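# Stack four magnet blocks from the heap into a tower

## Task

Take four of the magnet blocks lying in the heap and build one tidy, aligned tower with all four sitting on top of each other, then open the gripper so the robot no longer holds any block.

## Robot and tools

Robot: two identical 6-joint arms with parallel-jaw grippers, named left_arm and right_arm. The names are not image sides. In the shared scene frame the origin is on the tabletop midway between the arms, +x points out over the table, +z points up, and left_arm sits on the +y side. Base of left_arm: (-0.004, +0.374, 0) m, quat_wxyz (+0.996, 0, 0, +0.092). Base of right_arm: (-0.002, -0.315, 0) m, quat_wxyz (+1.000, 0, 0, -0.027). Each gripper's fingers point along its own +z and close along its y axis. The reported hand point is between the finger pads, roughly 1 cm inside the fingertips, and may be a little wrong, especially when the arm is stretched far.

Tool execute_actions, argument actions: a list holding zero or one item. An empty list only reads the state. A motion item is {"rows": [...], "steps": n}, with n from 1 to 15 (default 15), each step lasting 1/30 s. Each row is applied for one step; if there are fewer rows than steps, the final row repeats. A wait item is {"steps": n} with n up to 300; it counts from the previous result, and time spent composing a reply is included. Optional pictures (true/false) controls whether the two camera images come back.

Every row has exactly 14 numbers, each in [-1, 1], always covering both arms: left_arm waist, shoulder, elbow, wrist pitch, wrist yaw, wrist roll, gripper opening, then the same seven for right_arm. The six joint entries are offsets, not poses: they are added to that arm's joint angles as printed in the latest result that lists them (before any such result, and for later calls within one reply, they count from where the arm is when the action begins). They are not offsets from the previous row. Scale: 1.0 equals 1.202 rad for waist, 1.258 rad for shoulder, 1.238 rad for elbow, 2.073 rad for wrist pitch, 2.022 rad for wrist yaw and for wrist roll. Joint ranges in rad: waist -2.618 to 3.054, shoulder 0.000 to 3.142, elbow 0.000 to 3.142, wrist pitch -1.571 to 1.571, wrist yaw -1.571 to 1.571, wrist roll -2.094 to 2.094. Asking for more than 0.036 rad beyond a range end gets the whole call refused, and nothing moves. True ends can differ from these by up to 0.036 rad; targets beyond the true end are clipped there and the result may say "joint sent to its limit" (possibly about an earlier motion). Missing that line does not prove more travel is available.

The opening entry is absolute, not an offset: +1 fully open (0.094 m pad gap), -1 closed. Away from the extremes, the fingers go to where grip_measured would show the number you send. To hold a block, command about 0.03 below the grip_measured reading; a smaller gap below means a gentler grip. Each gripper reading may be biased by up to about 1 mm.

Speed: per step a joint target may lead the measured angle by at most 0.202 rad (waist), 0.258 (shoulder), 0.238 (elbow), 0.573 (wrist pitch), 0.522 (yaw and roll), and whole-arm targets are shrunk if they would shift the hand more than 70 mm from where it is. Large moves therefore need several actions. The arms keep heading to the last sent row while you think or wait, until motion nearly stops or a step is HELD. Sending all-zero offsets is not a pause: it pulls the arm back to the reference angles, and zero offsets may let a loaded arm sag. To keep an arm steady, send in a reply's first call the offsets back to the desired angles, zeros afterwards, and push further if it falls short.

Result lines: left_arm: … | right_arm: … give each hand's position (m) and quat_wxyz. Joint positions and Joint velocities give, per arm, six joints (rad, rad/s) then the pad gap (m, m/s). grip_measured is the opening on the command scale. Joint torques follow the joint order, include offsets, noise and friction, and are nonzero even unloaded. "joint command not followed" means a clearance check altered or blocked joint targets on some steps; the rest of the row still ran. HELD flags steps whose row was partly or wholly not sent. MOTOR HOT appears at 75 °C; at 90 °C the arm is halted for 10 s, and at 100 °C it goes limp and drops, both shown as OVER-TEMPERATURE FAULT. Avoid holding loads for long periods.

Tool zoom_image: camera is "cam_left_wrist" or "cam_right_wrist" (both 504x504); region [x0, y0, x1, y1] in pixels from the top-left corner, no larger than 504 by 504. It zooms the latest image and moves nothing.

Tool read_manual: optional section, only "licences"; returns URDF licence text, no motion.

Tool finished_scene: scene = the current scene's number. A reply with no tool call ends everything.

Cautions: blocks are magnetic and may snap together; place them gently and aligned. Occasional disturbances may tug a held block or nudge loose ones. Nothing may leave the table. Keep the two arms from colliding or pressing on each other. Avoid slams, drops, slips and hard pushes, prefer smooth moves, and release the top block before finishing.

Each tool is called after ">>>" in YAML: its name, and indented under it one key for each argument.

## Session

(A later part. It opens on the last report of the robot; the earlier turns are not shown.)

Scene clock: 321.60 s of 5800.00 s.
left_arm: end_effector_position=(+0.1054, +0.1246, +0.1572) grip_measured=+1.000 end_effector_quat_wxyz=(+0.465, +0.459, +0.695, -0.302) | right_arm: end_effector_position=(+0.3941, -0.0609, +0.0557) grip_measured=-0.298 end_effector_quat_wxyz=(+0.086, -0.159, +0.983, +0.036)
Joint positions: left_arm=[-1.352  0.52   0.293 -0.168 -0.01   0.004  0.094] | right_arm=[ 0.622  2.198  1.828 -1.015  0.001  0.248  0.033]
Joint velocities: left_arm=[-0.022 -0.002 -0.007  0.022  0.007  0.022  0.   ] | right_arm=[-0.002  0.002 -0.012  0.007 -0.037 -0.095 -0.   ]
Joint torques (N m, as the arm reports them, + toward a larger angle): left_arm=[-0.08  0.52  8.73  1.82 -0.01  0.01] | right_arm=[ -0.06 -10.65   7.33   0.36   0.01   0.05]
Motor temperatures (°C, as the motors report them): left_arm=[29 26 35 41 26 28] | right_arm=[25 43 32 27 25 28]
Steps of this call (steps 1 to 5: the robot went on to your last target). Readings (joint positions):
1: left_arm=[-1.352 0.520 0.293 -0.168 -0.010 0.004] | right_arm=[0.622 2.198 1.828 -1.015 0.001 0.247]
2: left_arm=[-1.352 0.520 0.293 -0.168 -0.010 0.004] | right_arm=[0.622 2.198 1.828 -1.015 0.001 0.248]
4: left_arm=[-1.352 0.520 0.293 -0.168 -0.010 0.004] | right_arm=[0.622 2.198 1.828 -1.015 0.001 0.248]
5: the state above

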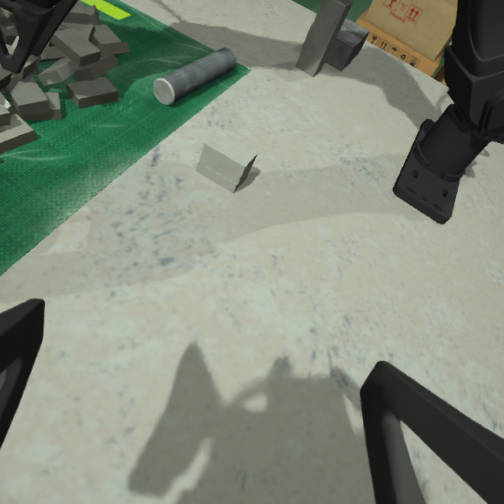

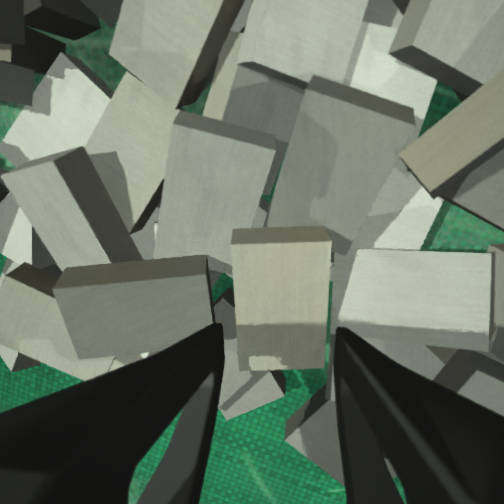

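>>> execute_actions:
  actions:
    - {"rows":[[0,0,0,0,0,0,1,0,-0.025,0,0,0,0,-0.3],[0,0,0,0,0,0,1,0,-0.028,0,0,0,0,-0.3],[0,0,0,0,0,0,1,0,-0.028,0,0,0,0,-0.33],[0,0,0,0,0,0,1,0,-0.028,0,-0.01,0,0,-0.36],[0,0,0,0,0,0,1,0,-0.028,0,-0.018,0,0,-0.37],[0,0,0,0,0,0,1,0,-0.028,0,-0.022,0,0,-0.37]],"steps":15}

Scene clock: 325.57 s of 5800.00 s.
left_arm: end_effector_position=(+0.1054, +0.1246, +0.1572) grip_measured=+1.000 end_effector_quat_wxyz=(+0.465, +0.459, +0.695, -0.302) | right_arm: end_effector_position=(+0.3890, -0.0642, +0.0610) grip_measured=-0.368 end_effector_quat_wxyz=(+0.080, -0.159, +0.984, +0.034)
Joint positions: left_arm=[-1.352  0.52   0.293 -0.168 -0.01   0.004  0.094] | right_arm=[ 0.622  2.183  1.828 -1.043  0.001  0.248  0.03 ]
Joint velocities: left_arm=[ 0.007  0.022 -0.002  0.051  0.007 -0.007  0.   ] | right_arm=[ 0.002  0.002  0.012 -0.037  0.066  0.022 -0.   ]
Joint torques (N m, as the arm reports them, + toward a larger angle): left_arm=[-0.11  0.51  8.6   1.81 -0.01 -0.02] | right_arm=[ -0.04 -13.31   7.22  -0.09  -0.01  -0.02]
Motor temperatures (°C, as the motors report them): left_arm=[29 26 35 41 26 28] | right_arm=[25 43 32 27 25 28]
Steps of this call (steps 1 to 15: the robot went on to your last target; steps 16 to 90: nothing new was sent; then 0.47 s passed at rest; steps 91 to 105: all 15 steps of this action). Readings (joint positions):
91: left_arm=[-1.352 0.520 0.293 -0.168 -0.010 0.004] | right_arm=[0.622 2.195 1.828 -1.015 0.001 0.248]
92: left_arm=[-1.352 0.520 0.293 -0.168 -0.010 0.004] | right_arm=[0.622 2.193 1.828 -1.015 0.001 0.248]
94: left_arm=[-1.352 0.520 0.293 -0.168 -0.010 0.004] | right_arm=[0.622 2.188 1.828 -1.015 0.001 0.248]
98: left_arm=[-1.352 0.520 0.293 -0.168 -0.010 0.004] | right_arm=[0.622 2.183 1.828 -1.031 0.001 0.248]
105: the state above

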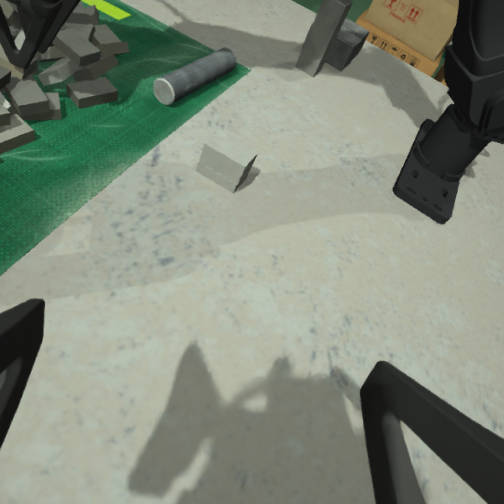

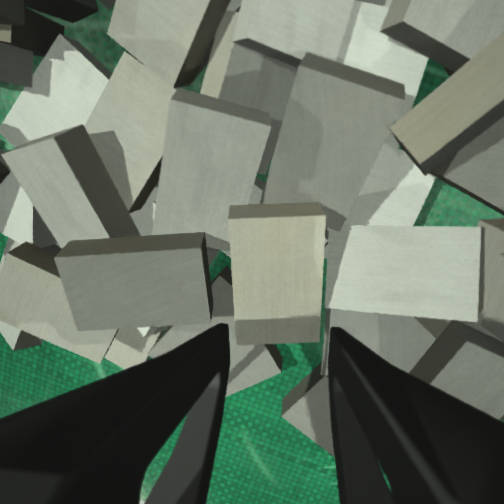

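>>> execute_actions:
  actions:
    - {"rows":[[0,0,0,0,0,0,1,0,0.004,0,0.008,0,0,-0.37],[0,0,0,0,0,0,1,0,0.008,0,0.01,0,0,-0.37],[0,0,0,0,0,0,1,0,0.011,0,0.012,0,0,-0.37],[0,0,0,0,0,0,1,0,0.014,0,0.013,0,0,-0.37],[0,0,0,0,0,0,1,0,0.017,0,0.014,0,0,-0.37],[0,0,0,0,0,0,1,0,0.02,0,0.015,0,0,-0.37],[0,0,0,0,0,0,1,0,0.023,0,0.016,0,0,-0.37]],"steps":15}

Scene clock: 328.87 s of 5800.00 s.
left_arm: end_effector_position=(+0.1054, +0.1246, +0.1572) grip_measured=+1.000 end_effector_quat_wxyz=(+0.465, +0.459, +0.695, -0.302) | right_arm: end_effector_position=(+0.3900, -0.0636, +0.0497) grip_measured=-0.368 end_effector_quat_wxyz=(+0.073, -0.159, +0.984, +0.031)
Joint positions: left_arm=[-1.352  0.52   0.293 -0.168 -0.01   0.004  0.094] | right_arm=[ 0.622  2.21   1.828 -1.031  0.001  0.248  0.03 ]
Joint velocities: left_arm=[-0.007 -0.002 -0.007  0.022 -0.051  0.007  0.   ] | right_arm=[-0.022 -0.002  0.002 -0.022 -0.007 -0.007 -0.001]
Joint torques (N m, as the arm reports them, + toward a larger angle): left_arm=[-0.01  0.44  8.68  1.8   0.   -0.02] | right_arm=[  0.01 -11.61   7.28   0.26  -0.01  -0.01]
Motor temperatures (°C, as the motors report them): left_arm=[29 26 35 41 26 28] | right_arm=[25 44 32 27 25 28]
Steps of this call (steps 1 to 15: the robot went on to your last target; steps 16 to 84: nothing new was sent; steps 85 to 99: all 15 steps of this action). Readings (joint positions):
85: left_arm=[-1.352 0.520 0.293 -0.168 -0.010 0.004] | right_arm=[0.622 2.183 1.828 -1.045 0.001 0.248]
86: left_arm=[-1.352 0.520 0.293 -0.168 -0.010 0.004] | right_arm=[0.622 2.183 1.828 -1.045 0.001 0.248]
88: left_arm=[-1.352 0.520 0.293 -0.168 -0.010 0.004] | right_arm=[0.622 2.184 1.828 -1.042 0.001 0.248]
92: left_arm=[-1.352 0.520 0.293 -0.168 -0.010 0.004] | right_arm=[0.622 2.197 1.828 -1.033 0.001 0.248]
99: the state above

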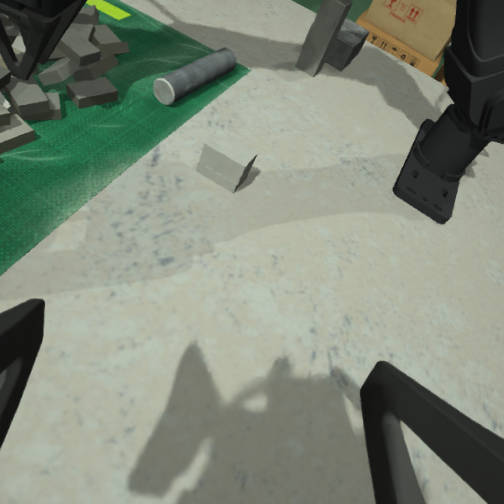

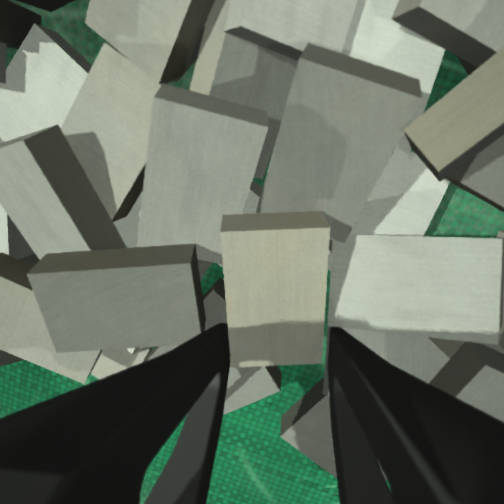

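>>> execute_actions:
  actions:
    - {"rows":[[0,0,0,0,0,0,1,0,-0.005,0,0,0,0,-0.41],[0,0,0,0,0,0,1,0,-0.005,0,0,0,0,-0.44],[0,0,0,0,0,0,1,0,-0.005,0,0,0,0,-0.46],[0,0,0,0,0,0,1,0,-0.005,0,0,0,0,-0.48],[0,0,0,0,0,0,1,0,-0.005,0,0,0,0,-0.5],[0,0,0,0,0,0,1,0,-0.005,0,0,0,0,-0.52]],"steps":9}
  pictures: false

>>> execute_actions:
  actions:
    - {"rows":[[0,0,0,0,0,0,1,0,-0.02,0.01,0,0,0,-0.52],[0,0,0,0,0,0,1,0,-0.03,0.01,-0.01,0,0,-0.52],[0,0,0,0,0,0,1,0,-0.04,0.01,-0.015,0,0,-0.52],[0,0,0,0,0,0,1,0,-0.052,0.01,-0.022,0,0,-0.52],[0,0,0,0,0,0,1,0,-0.064,0.01,-0.03,0,0,-0.52],[0,0,0,0,0,0,1,0,-0.078,0.01,-0.038,0,0,-0.52],[0,0,0,0,0,0,1,0,-0.092,0.01,-0.046,0,0,-0.52],[0,0,0,0,0,0,1,0,-0.106,0.01,-0.054,0,0,-0.52],[0,0,0,0,0,0,1,0,-0.12,0.01,-0.06,0,0,-0.52],[0,0,0,0,0,0,1,0,-0.13,0.01,-0.06,0,0,-0.52]],"steps":15}

Scene clock: 333.60 s of 5800.00 s.
left_arm: end_effector_position=(+0.1054, +0.1246, +0.1572) grip_measured=+1.000 end_effector_quat_wxyz=(+0.465, +0.459, +0.695, -0.302) | right_arm: end_effector_position=(+0.3898, -0.0634, +0.0497) grip_measured=-0.493 end_effector_quat_wxyz=(+0.073, -0.159, +0.984, +0.031)
Joint positions: left_arm=[-1.352  0.52   0.293 -0.168 -0.01   0.004  0.094] | right_arm=[ 0.622  2.21   1.828 -1.031  0.     0.248  0.024]
Joint velocities: left_arm=[ 0.002  0.012  0.002  0.022  0.022 -0.007  0.   ] | right_arm=[ 0.012 -0.007  0.002  0.022 -0.051  0.022  0.   ]
Joint torques (N m, as the arm reports them, + toward a larger angle): left_arm=[ 0.06  0.61  8.79  1.82 -0.02  0.02] | right_arm=[  0.04 -12.33   7.26   0.07  -0.01  -0.01]
Motor temperatures (°C, as the motors report them): left_arm=[29 26 35 41 26 28] | right_arm=[25 44 32 27 25 28]
Steps of this call (steps 1 to 15: the robot went on to your last target; steps 16 to 90: nothing new was sent; then 1.43 s passed at rest; steps 91 to 99: all 9 steps of this action). Readings (joint positions):
91: left_arm=[-1.352 0.520 0.293 -0.168 -0.010 0.004] | right_arm=[0.622 2.210 1.828 -1.031 0.001 0.248]
92: left_arm=[-1.352 0.520 0.293 -0.168 -0.010 0.004] | right_arm=[0.622 2.210 1.828 -1.031 0.001 0.248]
94: left_arm=[-1.352 0.520 0.293 -0.168 -0.010 0.004] | right_arm=[0.622 2.210 1.828 -1.031 0.000 0.248]
98: left_arm=[-1.352 0.520 0.293 -0.168 -0.010 0.004] | right_arm=[0.622 2.210 1.828 -1.031 0.000 0.248]
99: the state above

Scene clock: 334.10 s of 5800.00 s.
left_arm: end_effector_position=(+0.1054, +0.1246, +0.1572) grip_measured=+1.000 end_effector_quat_wxyz=(+0.465, +0.459, +0.695, -0.302) | right_arm: end_effector_position=(+0.3744, -0.0732, +0.1159) grip_measured=-0.493 end_effector_quat_wxyz=(+0.101, -0.158, +0.981, +0.044)
Joint positions: left_arm=[-1.352  0.52   0.293 -0.168 -0.01   0.004  0.094] | right_arm=[ 0.622  2.048  1.828 -1.13  -0.     0.248  0.024]
Joint velocities: left_arm=[-0.002 -0.007  0.002  0.007  0.022 -0.037  0.   ] | right_arm=[ 0.007 -0.042  0.017 -0.11  -0.081  0.007  0.001]
Joint torques (N m, as the arm reports them, + toward a larger angle): left_arm=[-0.12  0.47  8.63  1.8  -0.01  0.03] | right_arm=[  0.   -10.69   8.55   0.04  -0.02  -0.02]
Motor temperatures (°C, as the motors report them): left_arm=[29 26 35 41 26 28] | right_arm=[25 44 32 27 25 28]
Steps of this call (steps 1 to 15: all 15 steps of this action). Readings (joint positions):
1: left_arm=[-1.352 0.520 0.293 -0.168 -0.010 0.004] | right_arm=[0.622 2.210 1.828 -1.031 0.000 0.248]
2: left_arm=[-1.352 0.520 0.293 -0.168 -0.010 0.004] | right_arm=[0.622 2.208 1.828 -1.032 -0.000 0.248]
4: left_arm=[-1.352 0.520 0.293 -0.168 -0.010 0.004] | right_arm=[0.622 2.201 1.828 -1.040 -0.000 0.248]
8: left_arm=[-1.352 0.520 0.293 -0.168 -0.010 0.004] | right_arm=[0.622 2.150 1.828 -1.081 -0.000 0.248]
15: the state above

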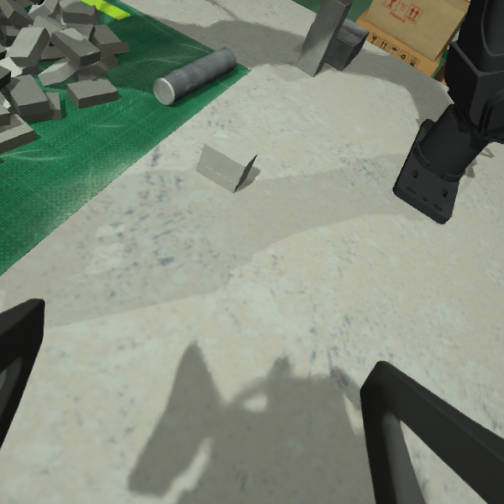

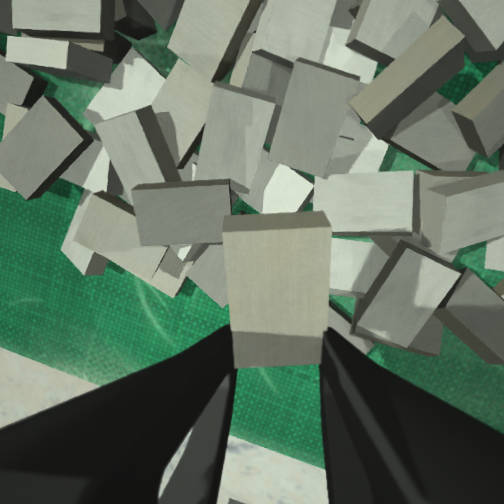

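>>> execute_actions:
  actions:
    - {"rows":[[0,0,0,0,0,0,1,0.01,-0.025,-0.02,0,0,0.02,-0.53],[0,0,0,0,0,0,1,0.025,-0.05,-0.05,0,0,0.05,-0.53],[0,0,0,0,0,0,1,0.045,-0.075,-0.085,0,0,0.08,-0.53],[0,0,0,0,0,0,1,0.065,-0.1,-0.125,0,0,0.11,-0.53],[0,0,0,0,0,0,1,0.085,-0.125,-0.165,0,0,0.14,-0.53],[0,0,0,0,0,0,1,0.105,-0.15,-0.205,0.01,0,0.17,-0.53],[0,0,0,0,0,0,1,0.125,-0.175,-0.245,0.01,0,0.2,-0.53],[0,0,0,0,0,0,1,0.145,-0.2,-0.285,0.01,0,0.23,-0.53],[0,0,0,0,0,0,1,0.165,-0.225,-0.325,0.02,0,0.26,-0.53],[0,0,0,0,0,0,1,0.185,-0.25,-0.365,0.02,0,0.29,-0.53],[0,0,0,0,0,0,1,0.205,-0.275,-0.405,0.024,0,0.31,-0.53],[0,0,0,0,0,0,1,0.22,-0.295,-0.445,0.024,0,0.31,-0.53],[0,0,0,0,0,0,1,0.233,-0.312,-0.48,0.024,0,0.31,-0.53],[0,0,0,0,0,0,1,0.243,-0.325,-0.51,0.024,0,0.31,-0.53],[0,0,0,0,0,0,1,0.25,-0.333,-0.536,0.024,0,0.31,-0.53]],"steps":15}
  pictures: false

>>> execute_actions:
  actions:
    - {"steps":18}

>>> zoom_image:
  camera: "cam_right_wrist"
  region: [200,140,368,260]

>>> zoom_image:
  camera: "cam_left_wrist"
  region: [170,90,290,200]

Scene clock: 343.13 s of 5800.00 s.
left_arm: end_effector_position=(+0.1054, +0.1246, +0.1572) grip_measured=+1.000 end_effector_quat_wxyz=(+0.465, +0.459, +0.695, -0.302) | right_arm: end_effector_position=(+0.1943, -0.0820, +0.0872) grip_measured=-0.493 end_effector_quat_wxyz=(+0.012, -0.039, +0.999, +0.021)
Joint positions: left_arm=[-1.352  0.52   0.293 -0.168 -0.01   0.004  0.094] | right_arm=[ 0.913  1.668  1.244 -1.101 -0.011  0.783  0.024]
Joint velocities: left_arm=[ 0.002 -0.007  0.002 -0.037 -0.037  0.051  0.   ] | right_arm=[ 0.305 -0.501 -1.121 -0.022  0.051  0.608  0.001]
Joint torques (N m, as the arm reports them, + toward a larger angle): left_arm=[ 0.    0.41  8.67  1.83  0.   -0.01] | right_arm=[-0.94 -7.61  6.17  0.1   0.11  0.08]
Motor temperatures (°C, as the motors report them): left_arm=[29 26 35 42 26 28] | right_arm=[25 44 32 27 25 28]
Steps of this call (steps 1 to 30: the robot went on to your last target; steps 31 to 90: nothing new was sent; then 5.53 s passed at rest; steps 91 to 105: all 15 steps of this action). Readings (joint positions):
91: left_arm=[-1.352 0.520 0.293 -0.168 -0.010 0.004] | right_arm=[0.622 2.049 1.828 -1.146 -0.000 0.254]
92: left_arm=[-1.352 0.520 0.293 -0.168 -0.010 0.004] | right_arm=[0.623 2.043 1.819 -1.139 0.000 0.270]
94: left_arm=[-1.352 0.520 0.293 -0.168 -0.010 0.004] | right_arm=[0.637 2.005 1.759 -1.124 0.003 0.327]
98: left_arm=[-1.352 0.520 0.293 -0.168 -0.010 0.004] | right_arm=[0.731 1.874 1.571 -1.117 0.005 0.503]
105: the state above

Scene clock: 343.73 s of 5800.00 s.
left_arm: end_effector_position=(+0.1054, +0.1246, +0.1572) grip_measured=+1.000 end_effector_quat_wxyz=(+0.465, +0.459, +0.695, -0.302) | right_arm: end_effector_position=(+0.1783, -0.0957, +0.0732) grip_measured=-0.493 end_effector_quat_wxyz=(-0.006, -0.002, +1.000, +0.001)
Joint positions: left_arm=[-1.352  0.52   0.293 -0.168 -0.01   0.004  0.094] | right_arm=[ 0.924  1.651  1.17  -1.096 -0.011  0.867  0.024]
Joint velocities: left_arm=[ 0.017  0.007  0.007 -0.066  0.022 -0.037  0.   ] | right_arm=[-0.022 -0.002 -0.002  0.066 -0.095  0.007 -0.   ]
Joint torques (N m, as the arm reports them, + toward a larger angle): left_arm=[-0.1   0.47  8.74  1.82 -0.02  0.05] | right_arm=[-0.12 -8.34  6.36 -0.04  0.07  0.07]
Motor temperatures (°C, as the motors report them): left_arm=[29 26 35 42 26 28] | right_arm=[25 44 32 27 25 28]
Steps of this call (steps 1 to 18: the robot went on to your last target). Readings (joint positions):
1: left_arm=[-1.352 0.520 0.293 -0.168 -0.010 0.004] | right_arm=[0.921 1.655 1.212 -1.102 -0.012 0.800]
2: left_arm=[-1.352 0.520 0.293 -0.168 -0.010 0.004] | right_arm=[0.924 1.651 1.190 -1.105 -0.013 0.814]
4: left_arm=[-1.352 0.520 0.293 -0.168 -0.010 0.004] | right_arm=[0.924 1.651 1.171 -1.106 -0.012 0.835]
8: left_arm=[-1.352 0.520 0.293 -0.168 -0.010 0.004] | right_arm=[0.924 1.651 1.170 -1.100 -0.011 0.855]
18: the state above

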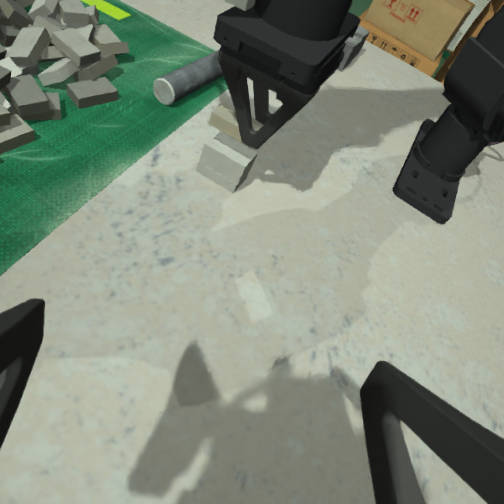

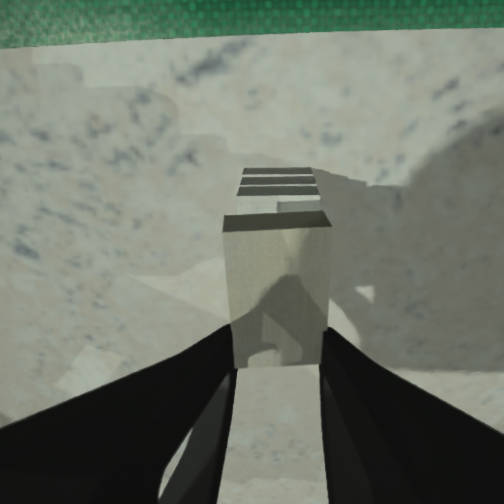

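Region (200, 140, 368, 260) of cam_right_wrist's 504x504 image, scaled by 3.000, with more detail than that image has; it fills the top 360 rows of this view, and the rest is white.

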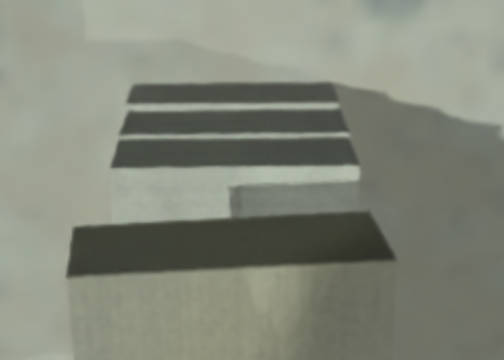

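Region (170, 90, 290, 200) of cam_left_wrist's 504x504 image, scaled by 4.200, with more detail than that image has; it fills the top 462 rows of this view, and the rest is white.

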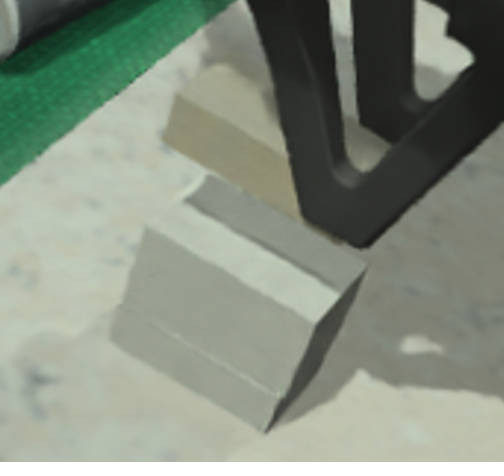

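>>> execute_actions:
  actions:
    - {"rows":[[0,0,0,0,0,0,1,0,0,-0.015,0.012,0,0,-0.53],[0,0,0,0,0,0,1,0,0,-0.022,0.017,0,0,-0.53],[0,0,0,0,0,0,1,0,0,-0.029,0.022,0,0,-0.53],[0,0,0,0,0,0,1,0,0,-0.036,0.027,0,0,-0.53],[0,0,0,0,0,0,1,0,0,-0.043,0.032,0,0,-0.53],[0,0,0,0,0,0,1,0,0,-0.05,0.037,0,0,-0.53],[0,0,0,0,0,0,1,0,0,-0.055,0.043,0,0,-0.53],[0,0,0,0,0,0,1,0,0,-0.06,0.043,0,0,-0.53]],"steps":15}
  pictures: false

>>> execute_actions:
  actions:
    - {"steps":8}

>>> zoom_image:
  camera: "cam_right_wrist"
  region: [200,140,368,260]

>>> zoom_image:
  camera: "cam_left_wrist"
  region: [170,90,290,200]

Scene clock: 350.77 s of 5800.00 s.
left_arm: end_effector_position=(+0.1054, +0.1246, +0.1572) grip_measured=+1.000 end_effector_quat_wxyz=(+0.465, +0.459, +0.695, -0.302) | right_arm: end_effector_position=(+0.1765, -0.0974, +0.0588) grip_measured=-0.493 end_effector_quat_wxyz=(-0.005, -0.001, +1.000, +0.004)
Joint positions: left_arm=[-1.352  0.52   0.293 -0.168 -0.01   0.004  0.094] | right_arm=[ 0.924  1.651  1.11  -1.031 -0.013  0.869  0.024]
Joint velocities: left_arm=[-0.007  0.012  0.007 -0.022  0.051 -0.007  0.   ] | right_arm=[-0.007 -0.007 -0.007  0.051  0.081 -0.007 -0.   ]
Joint torques (N m, as the arm reports them, + toward a larger angle): left_arm=[-0.1   0.59  8.59  1.8  -0.01  0.01] | right_arm=[-0.01 -6.63  5.63 -0.08 -0.01 -0.03]
Motor temperatures (°C, as the motors report them): left_arm=[29 26 35 42 26 28] | right_arm=[25 43 32 27 25 28]
Steps of this call (steps 1 to 15: the robot went on to your last target; steps 16 to 90: nothing new was sent; then 3.53 s passed at rest; steps 91 to 105: all 15 steps of this action). Readings (joint positions):
91: left_arm=[-1.352 0.520 0.293 -0.168 -0.010 0.004] | right_arm=[0.924 1.651 1.170 -1.095 -0.012 0.869]
92: left_arm=[-1.352 0.520 0.293 -0.168 -0.010 0.004] | right_arm=[0.924 1.651 1.170 -1.093 -0.012 0.869]
94: left_arm=[-1.352 0.520 0.293 -0.168 -0.010 0.004] | right_arm=[0.924 1.651 1.163 -1.080 -0.012 0.869]
98: left_arm=[-1.352 0.520 0.293 -0.168 -0.010 0.004] | right_arm=[0.924 1.651 1.127 -1.048 -0.013 0.869]
105: the state above

Scene clock: 351.03 s of 5800.00 s.
left_arm: end_effector_position=(+0.1054, +0.1246, +0.1572) grip_measured=+1.000 end_effector_quat_wxyz=(+0.465, +0.459, +0.695, -0.302) | right_arm: end_effector_position=(+0.1775, -0.0961, +0.0588) grip_measured=-0.493 end_effector_quat_wxyz=(-0.003, -0.001, +1.000, +0.007)
Joint positions: left_arm=[-1.352  0.52   0.293 -0.168 -0.01   0.004  0.094] | right_arm=[ 0.924  1.651  1.11  -1.024 -0.013  0.869  0.024]
Joint velocities: left_arm=[-0.017 -0.002 -0.002  0.066  0.007 -0.037  0.   ] | right_arm=[-0.012 -0.002  0.012 -0.066 -0.007  0.081  0.001]
Joint torques (N m, as the arm reports them, + toward a larger angle): left_arm=[-0.06  0.52  8.62  1.8  -0.01 -0.01] | right_arm=[ 0.   -6.46  5.48 -0.03 -0.01 -0.03]
Motor temperatures (°C, as the motors report them): left_arm=[29 26 35 42 26 28] | right_arm=[25 43 32 27 25 28]
Steps of this call (steps 1 to 8: the robot went on to your last target). Readings (joint positions):
1: left_arm=[-1.352 0.520 0.293 -0.168 -0.010 0.004] | right_arm=[0.924 1.651 1.110 -1.029 -0.013 0.869]
2: left_arm=[-1.352 0.520 0.293 -0.168 -0.010 0.004] | right_arm=[0.924 1.651 1.110 -1.028 -0.013 0.869]
4: left_arm=[-1.352 0.520 0.293 -0.168 -0.010 0.004] | right_arm=[0.924 1.651 1.110 -1.026 -0.013 0.869]
8: the state above

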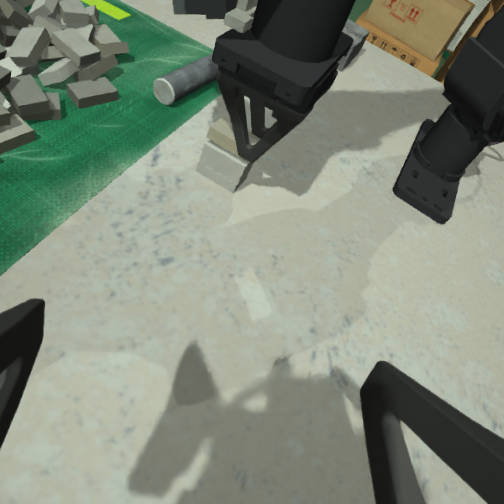

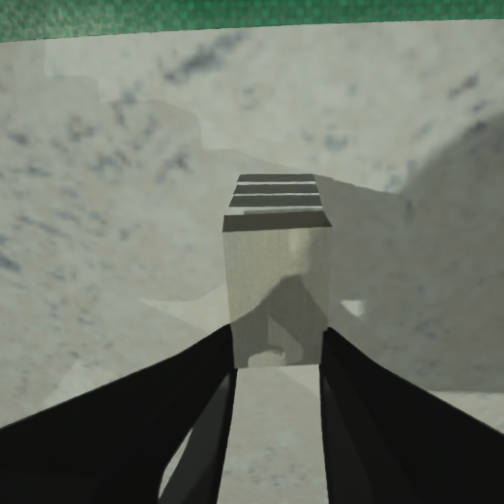

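Region (200, 140, 368, 260) of cam_right_wrist's 504x504 image, scaled by 3.000, with more detail than that image has; it fills the top 360 rows of this view, and the rest is white.

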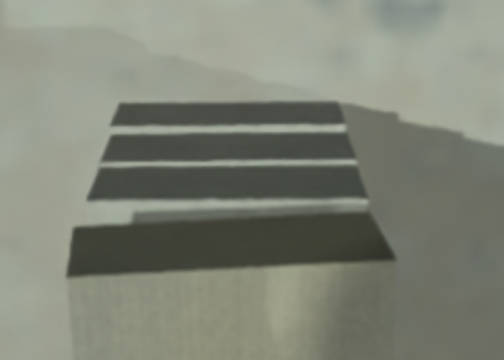

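Region (170, 90, 290, 200) of cam_left_wrist's 504x504 image, scaled by 4.200, with more detail than that image has; it fills the top 462 rows of this view, and the rest is white.

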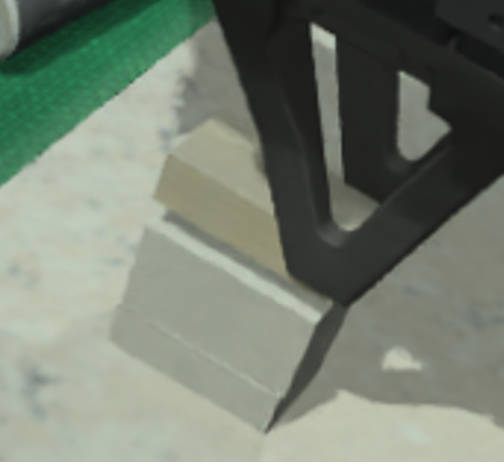

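>>> execute_actions:
  actions:
    - {"rows":[[0,0,0,0,0,0,1,0,0,-0.022,0.014,0,0,-0.53],[0,0,0,0,0,0,1,0,0,-0.026,0.018,0,0,-0.53],[0,0,0,0,0,0,1,0,0,-0.029,0.019,0,0,-0.53]],"steps":15}

>>> zoom_image:
  camera: "cam_right_wrist"
  region: [200,140,368,260]

Scene clock: 354.00 s of 5800.00 s.
left_arm: end_effector_position=(+0.1054, +0.1246, +0.1572) grip_measured=+1.000 end_effector_quat_wxyz=(+0.465, +0.459, +0.695, -0.302) | right_arm: end_effector_position=(+0.1771, -0.0963, +0.0550) grip_measured=-0.493 end_effector_quat_wxyz=(-0.003, -0.001, +1.000, +0.008)
Joint positions: left_arm=[-1.352  0.52   0.293 -0.168 -0.01   0.004  0.094] | right_arm=[ 0.924  1.651  1.095 -1.006 -0.015  0.869  0.024]
Joint velocities: left_arm=[ 0.002  0.007 -0.002 -0.051  0.022  0.066  0.   ] | right_arm=[ 0.007 -0.002 -0.002  0.022 -0.007  0.007 -0.   ]
Joint torques (N m, as the arm reports them, + toward a larger angle): left_arm=[-0.07  0.4   8.7   1.81 -0.01 -0.01] | right_arm=[-0.03 -6.44  5.02  0.02 -0.01 -0.01]
Motor temperatures (°C, as the motors report them): left_arm=[29 26 35 42 26 28] | right_arm=[25 42 31 27 25 28]
Steps of this call (steps 1 to 15: the robot went on to your last target; steps 16 to 74: nothing new was sent; steps 75 to 89: all 15 steps of this action). Readings (joint positions):
75: left_arm=[-1.352 0.520 0.293 -0.168 -0.010 0.004] | right_arm=[0.924 1.651 1.110 -1.022 -0.013 0.869]
76: left_arm=[-1.352 0.520 0.293 -0.168 -0.010 0.004] | right_arm=[0.924 1.651 1.109 -1.018 -0.014 0.869]
78: left_arm=[-1.352 0.520 0.293 -0.168 -0.010 0.004] | right_arm=[0.924 1.651 1.102 -1.009 -0.014 0.869]
82: left_arm=[-1.352 0.520 0.293 -0.168 -0.010 0.004] | right_arm=[0.924 1.651 1.095 -1.006 -0.015 0.869]
89: the state above

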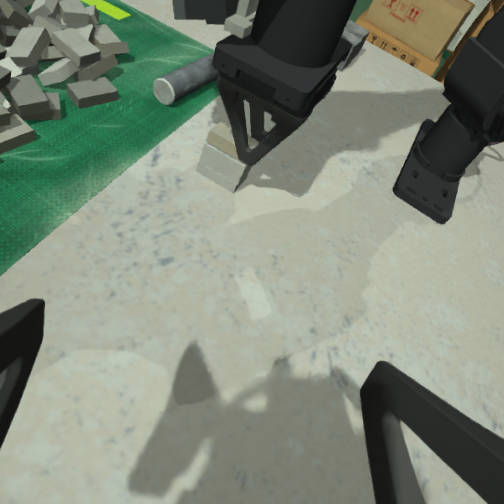

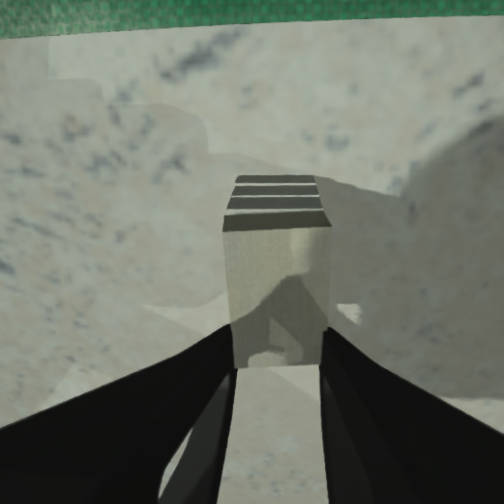

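Region (200, 140, 368, 260) of cam_right_wrist's 504x504 image, scaled by 3.000, with more detail than that image has; it fills the top 360 rows of this view, and the rest is white.

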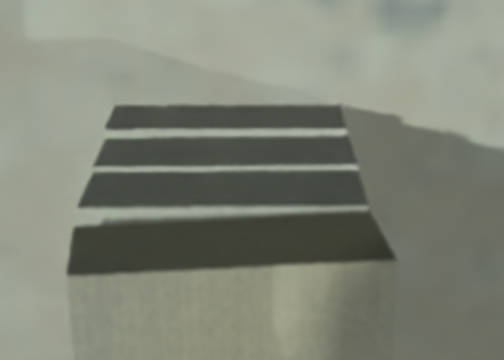

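Right edge touching. Release slowly.

>>> execute_actions:
  actions:
    - {"rows":[[0,0,0,0,0,0,1,0,0,0,0,0,0,-0.5],[0,0,0,0,0,0,1,0,0,0,0,0,0,-0.485],[0,0,0,0,0,0,1,0,0,0,0,0,0,-0.475],[0,0,0,0,0,0,1,0,0,0,0,0,0,-0.465],[0,0,0,0,0,0,1,0,0,0,0,0,0,-0.455],[0,0,0,0,0,0,1,0,0,0,0,0,0,-0.44],[0,0,0,0,0,0,1,0,0,0,0,0,0,-0.4],[0,0,0,0,0,0,1,0,0,0,0,0,0,-0.3],[0,0,0,0,0,0,1,0,0,0,0,0,0,-0.05]],"steps":14}

>>> zoom_image:
  camera: "cam_right_wrist"
  region: [170,150,400,380]

>>> zoom_image:
  camera: "cam_left_wrist"
  region: [170,90,290,200]

Scene clock: 358.83 s of 5800.00 s.
left_arm: end_effector_position=(+0.1054, +0.1246, +0.1572) grip_measured=+1.000 end_effector_quat_wxyz=(+0.465, +0.459, +0.695, -0.302) | right_arm: end_effector_position=(+0.1770, -0.0963, +0.0550) grip_measured=-0.053 end_effector_quat_wxyz=(-0.003, -0.001, +1.000, +0.008)
Joint positions: left_arm=[-1.352  0.52   0.293 -0.168 -0.01   0.004  0.094] | right_arm=[ 0.924  1.651  1.095 -1.006 -0.015  0.869  0.045]
Joint velocities: left_arm=[-0.002  0.007 -0.002  0.022  0.037 -0.007  0.   ] | right_arm=[ 0.007  0.007  0.002  0.022  0.037 -0.007 -0.   ]
Joint torques (N m, as the arm reports them, + toward a larger angle): left_arm=[-0.1   0.55  8.71  1.81 -0.01 -0.02] | right_arm=[-0.02 -6.22  6.73 -0.19 -0.01 -0.02]
Motor temperatures (°C, as the motors report them): left_arm=[29 26 35 42 26 28] | right_arm=[25 41 31 27 25 28]
Steps of this call (steps 1 to 15: the robot went on to your last target; steps 16 to 90: nothing new was sent; then 1.37 s passed at rest; steps 91 to 104: all 14 steps of this action). Readings (joint positions):
91: left_arm=[-1.352 0.520 0.293 -0.168 -0.010 0.004] | right_arm=[0.924 1.651 1.095 -1.006 -0.015 0.869]
92: left_arm=[-1.352 0.520 0.293 -0.168 -0.010 0.004] | right_arm=[0.924 1.651 1.095 -1.006 -0.015 0.869]
94: left_arm=[-1.352 0.520 0.293 -0.168 -0.010 0.004] | right_arm=[0.924 1.651 1.095 -1.006 -0.015 0.869]
98: left_arm=[-1.352 0.520 0.293 -0.168 -0.010 0.004] | right_arm=[0.924 1.651 1.095 -1.006 -0.015 0.869]
104: the state above

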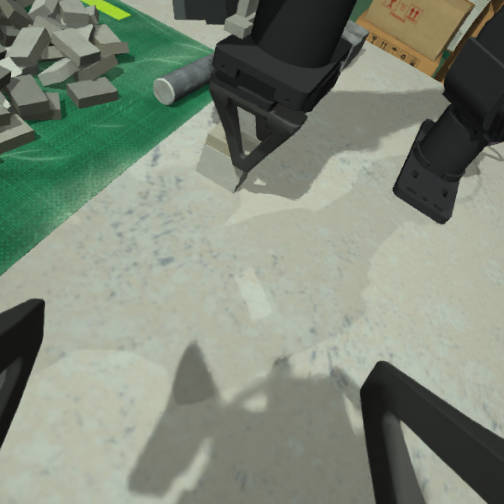

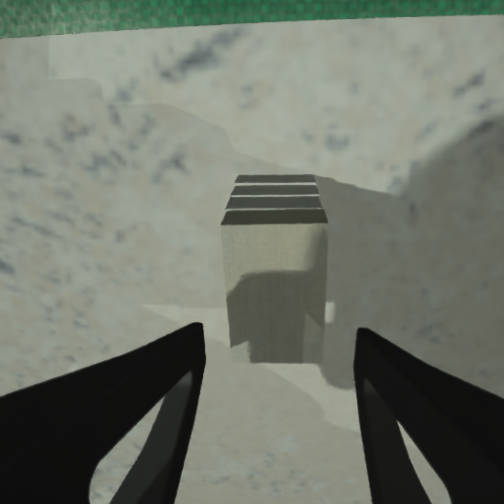

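Region (170, 150, 400, 380) of cam_right_wrist's 504x504 image, scaled by 2.191, with more detail than that image has.

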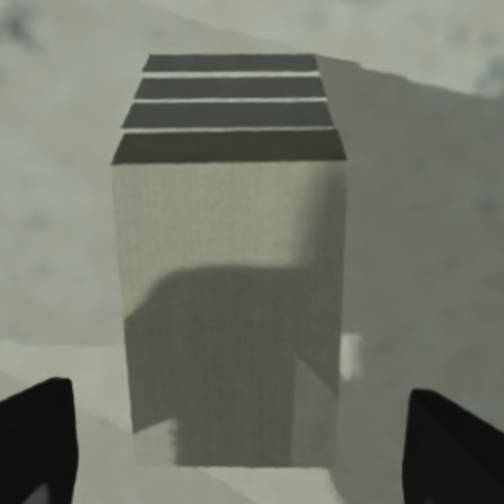

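Region (170, 90, 290, 200) of cam_left_wrist's 504x504 image, scaled by 4.200, with more detail than that image has; it fills the top 462 rows of this view, and the rest is white.

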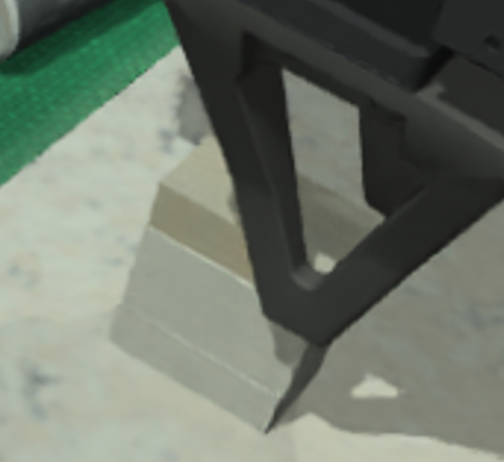

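>>> execute_actions:
  actions: []

>>> execute_actions:
  actions:
    - {"rows":[[0,0,0,0,0,0,1,0,-0.01,0.02,-0.005,0,0,-0.05],[0,0,0,0,0,0,1,0,-0.018,0.033,-0.018,0,0,-0.05],[0,0,0,0,0,0,1,0,-0.023,0.046,-0.033,0,0,-0.05],[0,0,0,0,0,0,1,0,-0.028,0.06,-0.05,0,0,-0.05],[0,0,0,0,0,0,1,0,-0.033,0.075,-0.066,0,0,-0.05],[0,0,0,0,0,0,1,0,-0.038,0.09,-0.082,0,0,-0.05],[0,0,0,0,0,0,1,0,-0.044,0.105,-0.098,0,0,-0.05],[0,0,0,0,0,0,1,0,-0.05,0.12,-0.114,0,0,-0.05],[0,0,0,0,0,0,1,0,-0.055,0.135,-0.128,0,0,-0.05],[0,0,0,0,0,0,1,0,-0.06,0.15,-0.133,0,0,-0.05],[0,0,0,0,0,0,1,0,-0.064,0.167,-0.133,0,0,-0.05]],"steps":15}

>>> execute_actions:
  actions:
    - {"steps":8}

Scene clock: 371.13 s of 5800.00 s.
left_arm: end_effector_position=(+0.1054, +0.1246, +0.1572) grip_measured=+1.000 end_effector_quat_wxyz=(+0.465, +0.459, +0.695, -0.302) | right_arm: end_effector_position=(+0.1770, -0.0963, +0.0550) grip_measured=-0.052 end_effector_quat_wxyz=(-0.003, -0.001, +1.000, +0.008)
Joint positions: left_arm=[-1.352  0.52   0.293 -0.168 -0.01   0.004  0.094] | right_arm=[ 0.924  1.651  1.095 -1.006 -0.015  0.869  0.045]
Joint velocities: left_arm=[-0.017 -0.007 -0.007 -0.037 -0.037 -0.066  0.   ] | right_arm=[-0.012  0.002 -0.007  0.037 -0.022 -0.051 -0.001]
Joint torques (N m, as the arm reports them, + toward a larger angle): left_arm=[0.03 0.48 8.74 1.81 0.01 0.01] | right_arm=[-0.02 -6.45  6.7  -0.17 -0.02 -0.02]
Motor temperatures (°C, as the motors report them): left_arm=[29 26 35 42 26 28] | right_arm=[25 40 31 27 25 28]
Steps of this call (steps 1 to 15: the robot went on to your last target; steps 16 to 90: nothing new was sent; then 9.30 s passed at rest). Readings (joint positions):
1: left_arm=[-1.352 0.520 0.293 -0.168 -0.010 0.004] | right_arm=[0.924 1.651 1.095 -1.006 -0.015 0.869]
2: left_arm=[-1.352 0.520 0.293 -0.168 -0.010 0.004] | right_arm=[0.924 1.651 1.095 -1.006 -0.015 0.869]
4: left_arm=[-1.352 0.520 0.293 -0.168 -0.010 0.004] | right_arm=[0.924 1.651 1.095 -1.006 -0.015 0.869]
8: left_arm=[-1.352 0.520 0.293 -0.168 -0.010 0.004] | right_arm=[0.924 1.651 1.095 -1.006 -0.015 0.869]
90: the state above
All arms were judged still, so your last target was given up. Only a new action makes them travel on or press farther. Fingers that are still opening or closing keep moving.

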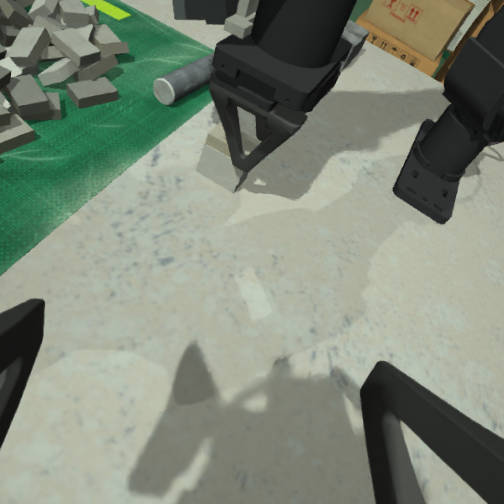

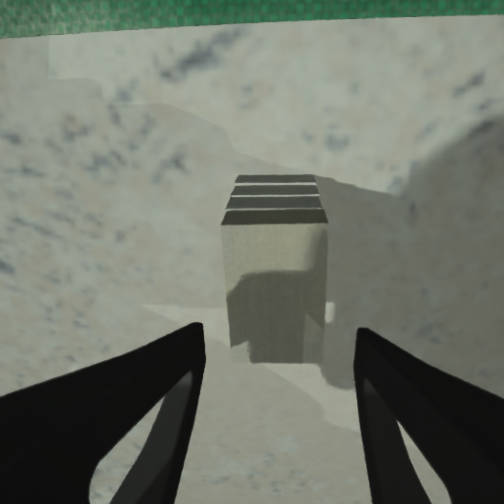

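Scene clock: 371.63 s of 5800.00 s.
left_arm: end_effector_position=(+0.1054, +0.1246, +0.1572) grip_measured=+1.000 end_effector_quat_wxyz=(+0.465, +0.459, +0.695, -0.302) | right_arm: end_effector_position=(+0.1774, -0.0955, +0.1185) grip_measured=-0.052 end_effector_quat_wxyz=(+0.007, -0.001, +1.000, +0.021)
Joint positions: left_arm=[-1.352  0.52   0.293 -0.168 -0.01   0.004  0.094] | right_arm=[ 0.924  1.579  1.276 -1.228 -0.016  0.869  0.045]
Joint velocities: left_arm=[-0.012  0.002  0.007 -0.11  -0.066  0.007  0.   ] | right_arm=[-0.012 -0.066  0.056 -0.183 -0.037 -0.11  -0.   ]
Joint torques (N m, as the arm reports them, + toward a larger angle): left_arm=[-0.03  0.48  8.73  1.81  0.01  0.01] | right_arm=[-0.01 -6.5   9.01 -0.35 -0.01 -0.01]
Motor temperatures (°C, as the motors report them): left_arm=[29 26 35 42 26 28] | right_arm=[25 40 31 27 25 28]
Steps of this call (steps 1 to 15: all 15 steps of this action). Readings (joint positions):
1: left_arm=[-1.352 0.520 0.293 -0.168 -0.010 0.004] | right_arm=[0.924 1.651 1.095 -1.006 -0.015 0.869]
2: left_arm=[-1.352 0.520 0.293 -0.168 -0.010 0.004] | right_arm=[0.924 1.651 1.095 -1.007 -0.015 0.869]
4: left_arm=[-1.352 0.520 0.293 -0.168 -0.010 0.004] | right_arm=[0.924 1.651 1.105 -1.031 -0.016 0.869]
8: left_arm=[-1.352 0.520 0.293 -0.168 -0.010 0.004] | right_arm=[0.924 1.631 1.170 -1.120 -0.016 0.869]
15: the state above

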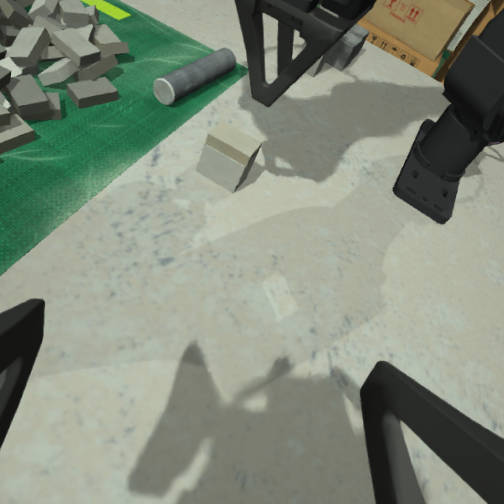

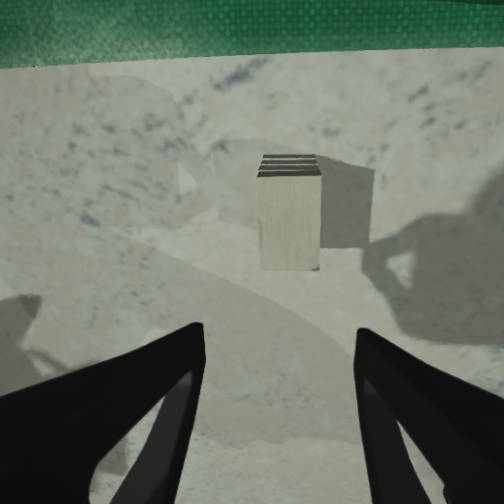

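Scene clock: 371.90 s of 5800.00 s.
left_arm: end_effector_position=(+0.1054, +0.1246, +0.1572) grip_measured=+1.000 end_effector_quat_wxyz=(+0.465, +0.459, +0.695, -0.302) | right_arm: end_effector_position=(+0.1725, -0.1013, +0.1186) grip_measured=-0.052 end_effector_quat_wxyz=(-0.003, -0.001, +1.000, +0.009)
Joint positions: left_arm=[-1.352  0.52   0.293 -0.168 -0.01   0.004  0.094] | right_arm=[ 0.924  1.579  1.277 -1.259 -0.016  0.869  0.045]
Joint velocities: left_arm=[ 0.012 -0.007 -0.002 -0.007 -0.007  0.022  0.   ] | right_arm=[-0.017 -0.032  0.002 -0.051 -0.037 -0.051  0.   ]
Joint torques (N m, as the arm reports them, + toward a larger angle): left_arm=[-0.05  0.46  8.65  1.8  -0.02  0.03] | right_arm=[-0.02 -6.73  9.17 -0.33 -0.02 -0.01]
Motor temperatures (°C, as the motors report them): left_arm=[29 26 35 42 26 28] | right_arm=[25 40 31 27 25 28]
Steps of this call (steps 1 to 8: the robot went on to your last target). Readings (joint positions):
1: left_arm=[-1.352 0.520 0.293 -0.168 -0.010 0.004] | right_arm=[0.924 1.579 1.277 -1.234 -0.016 0.869]
2: left_arm=[-1.352 0.520 0.293 -0.168 -0.010 0.004] | right_arm=[0.924 1.579 1.277 -1.240 -0.016 0.869]
4: left_arm=[-1.352 0.520 0.293 -0.168 -0.010 0.004] | right_arm=[0.924 1.579 1.277 -1.250 -0.016 0.869]
8: the state above

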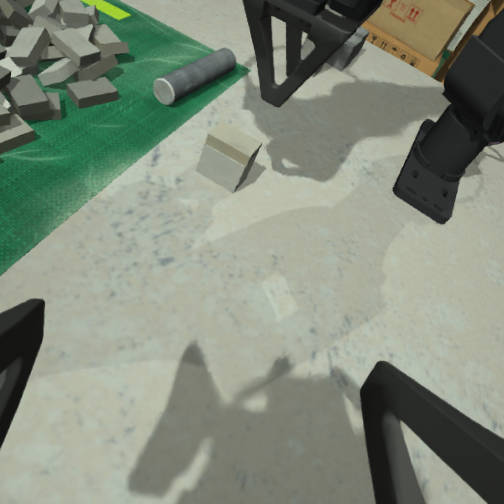

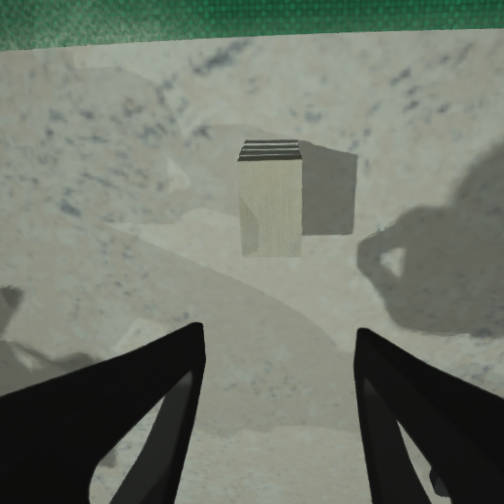

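>>> finished_scene:
  scene: 1

The scene is finished: the task was done.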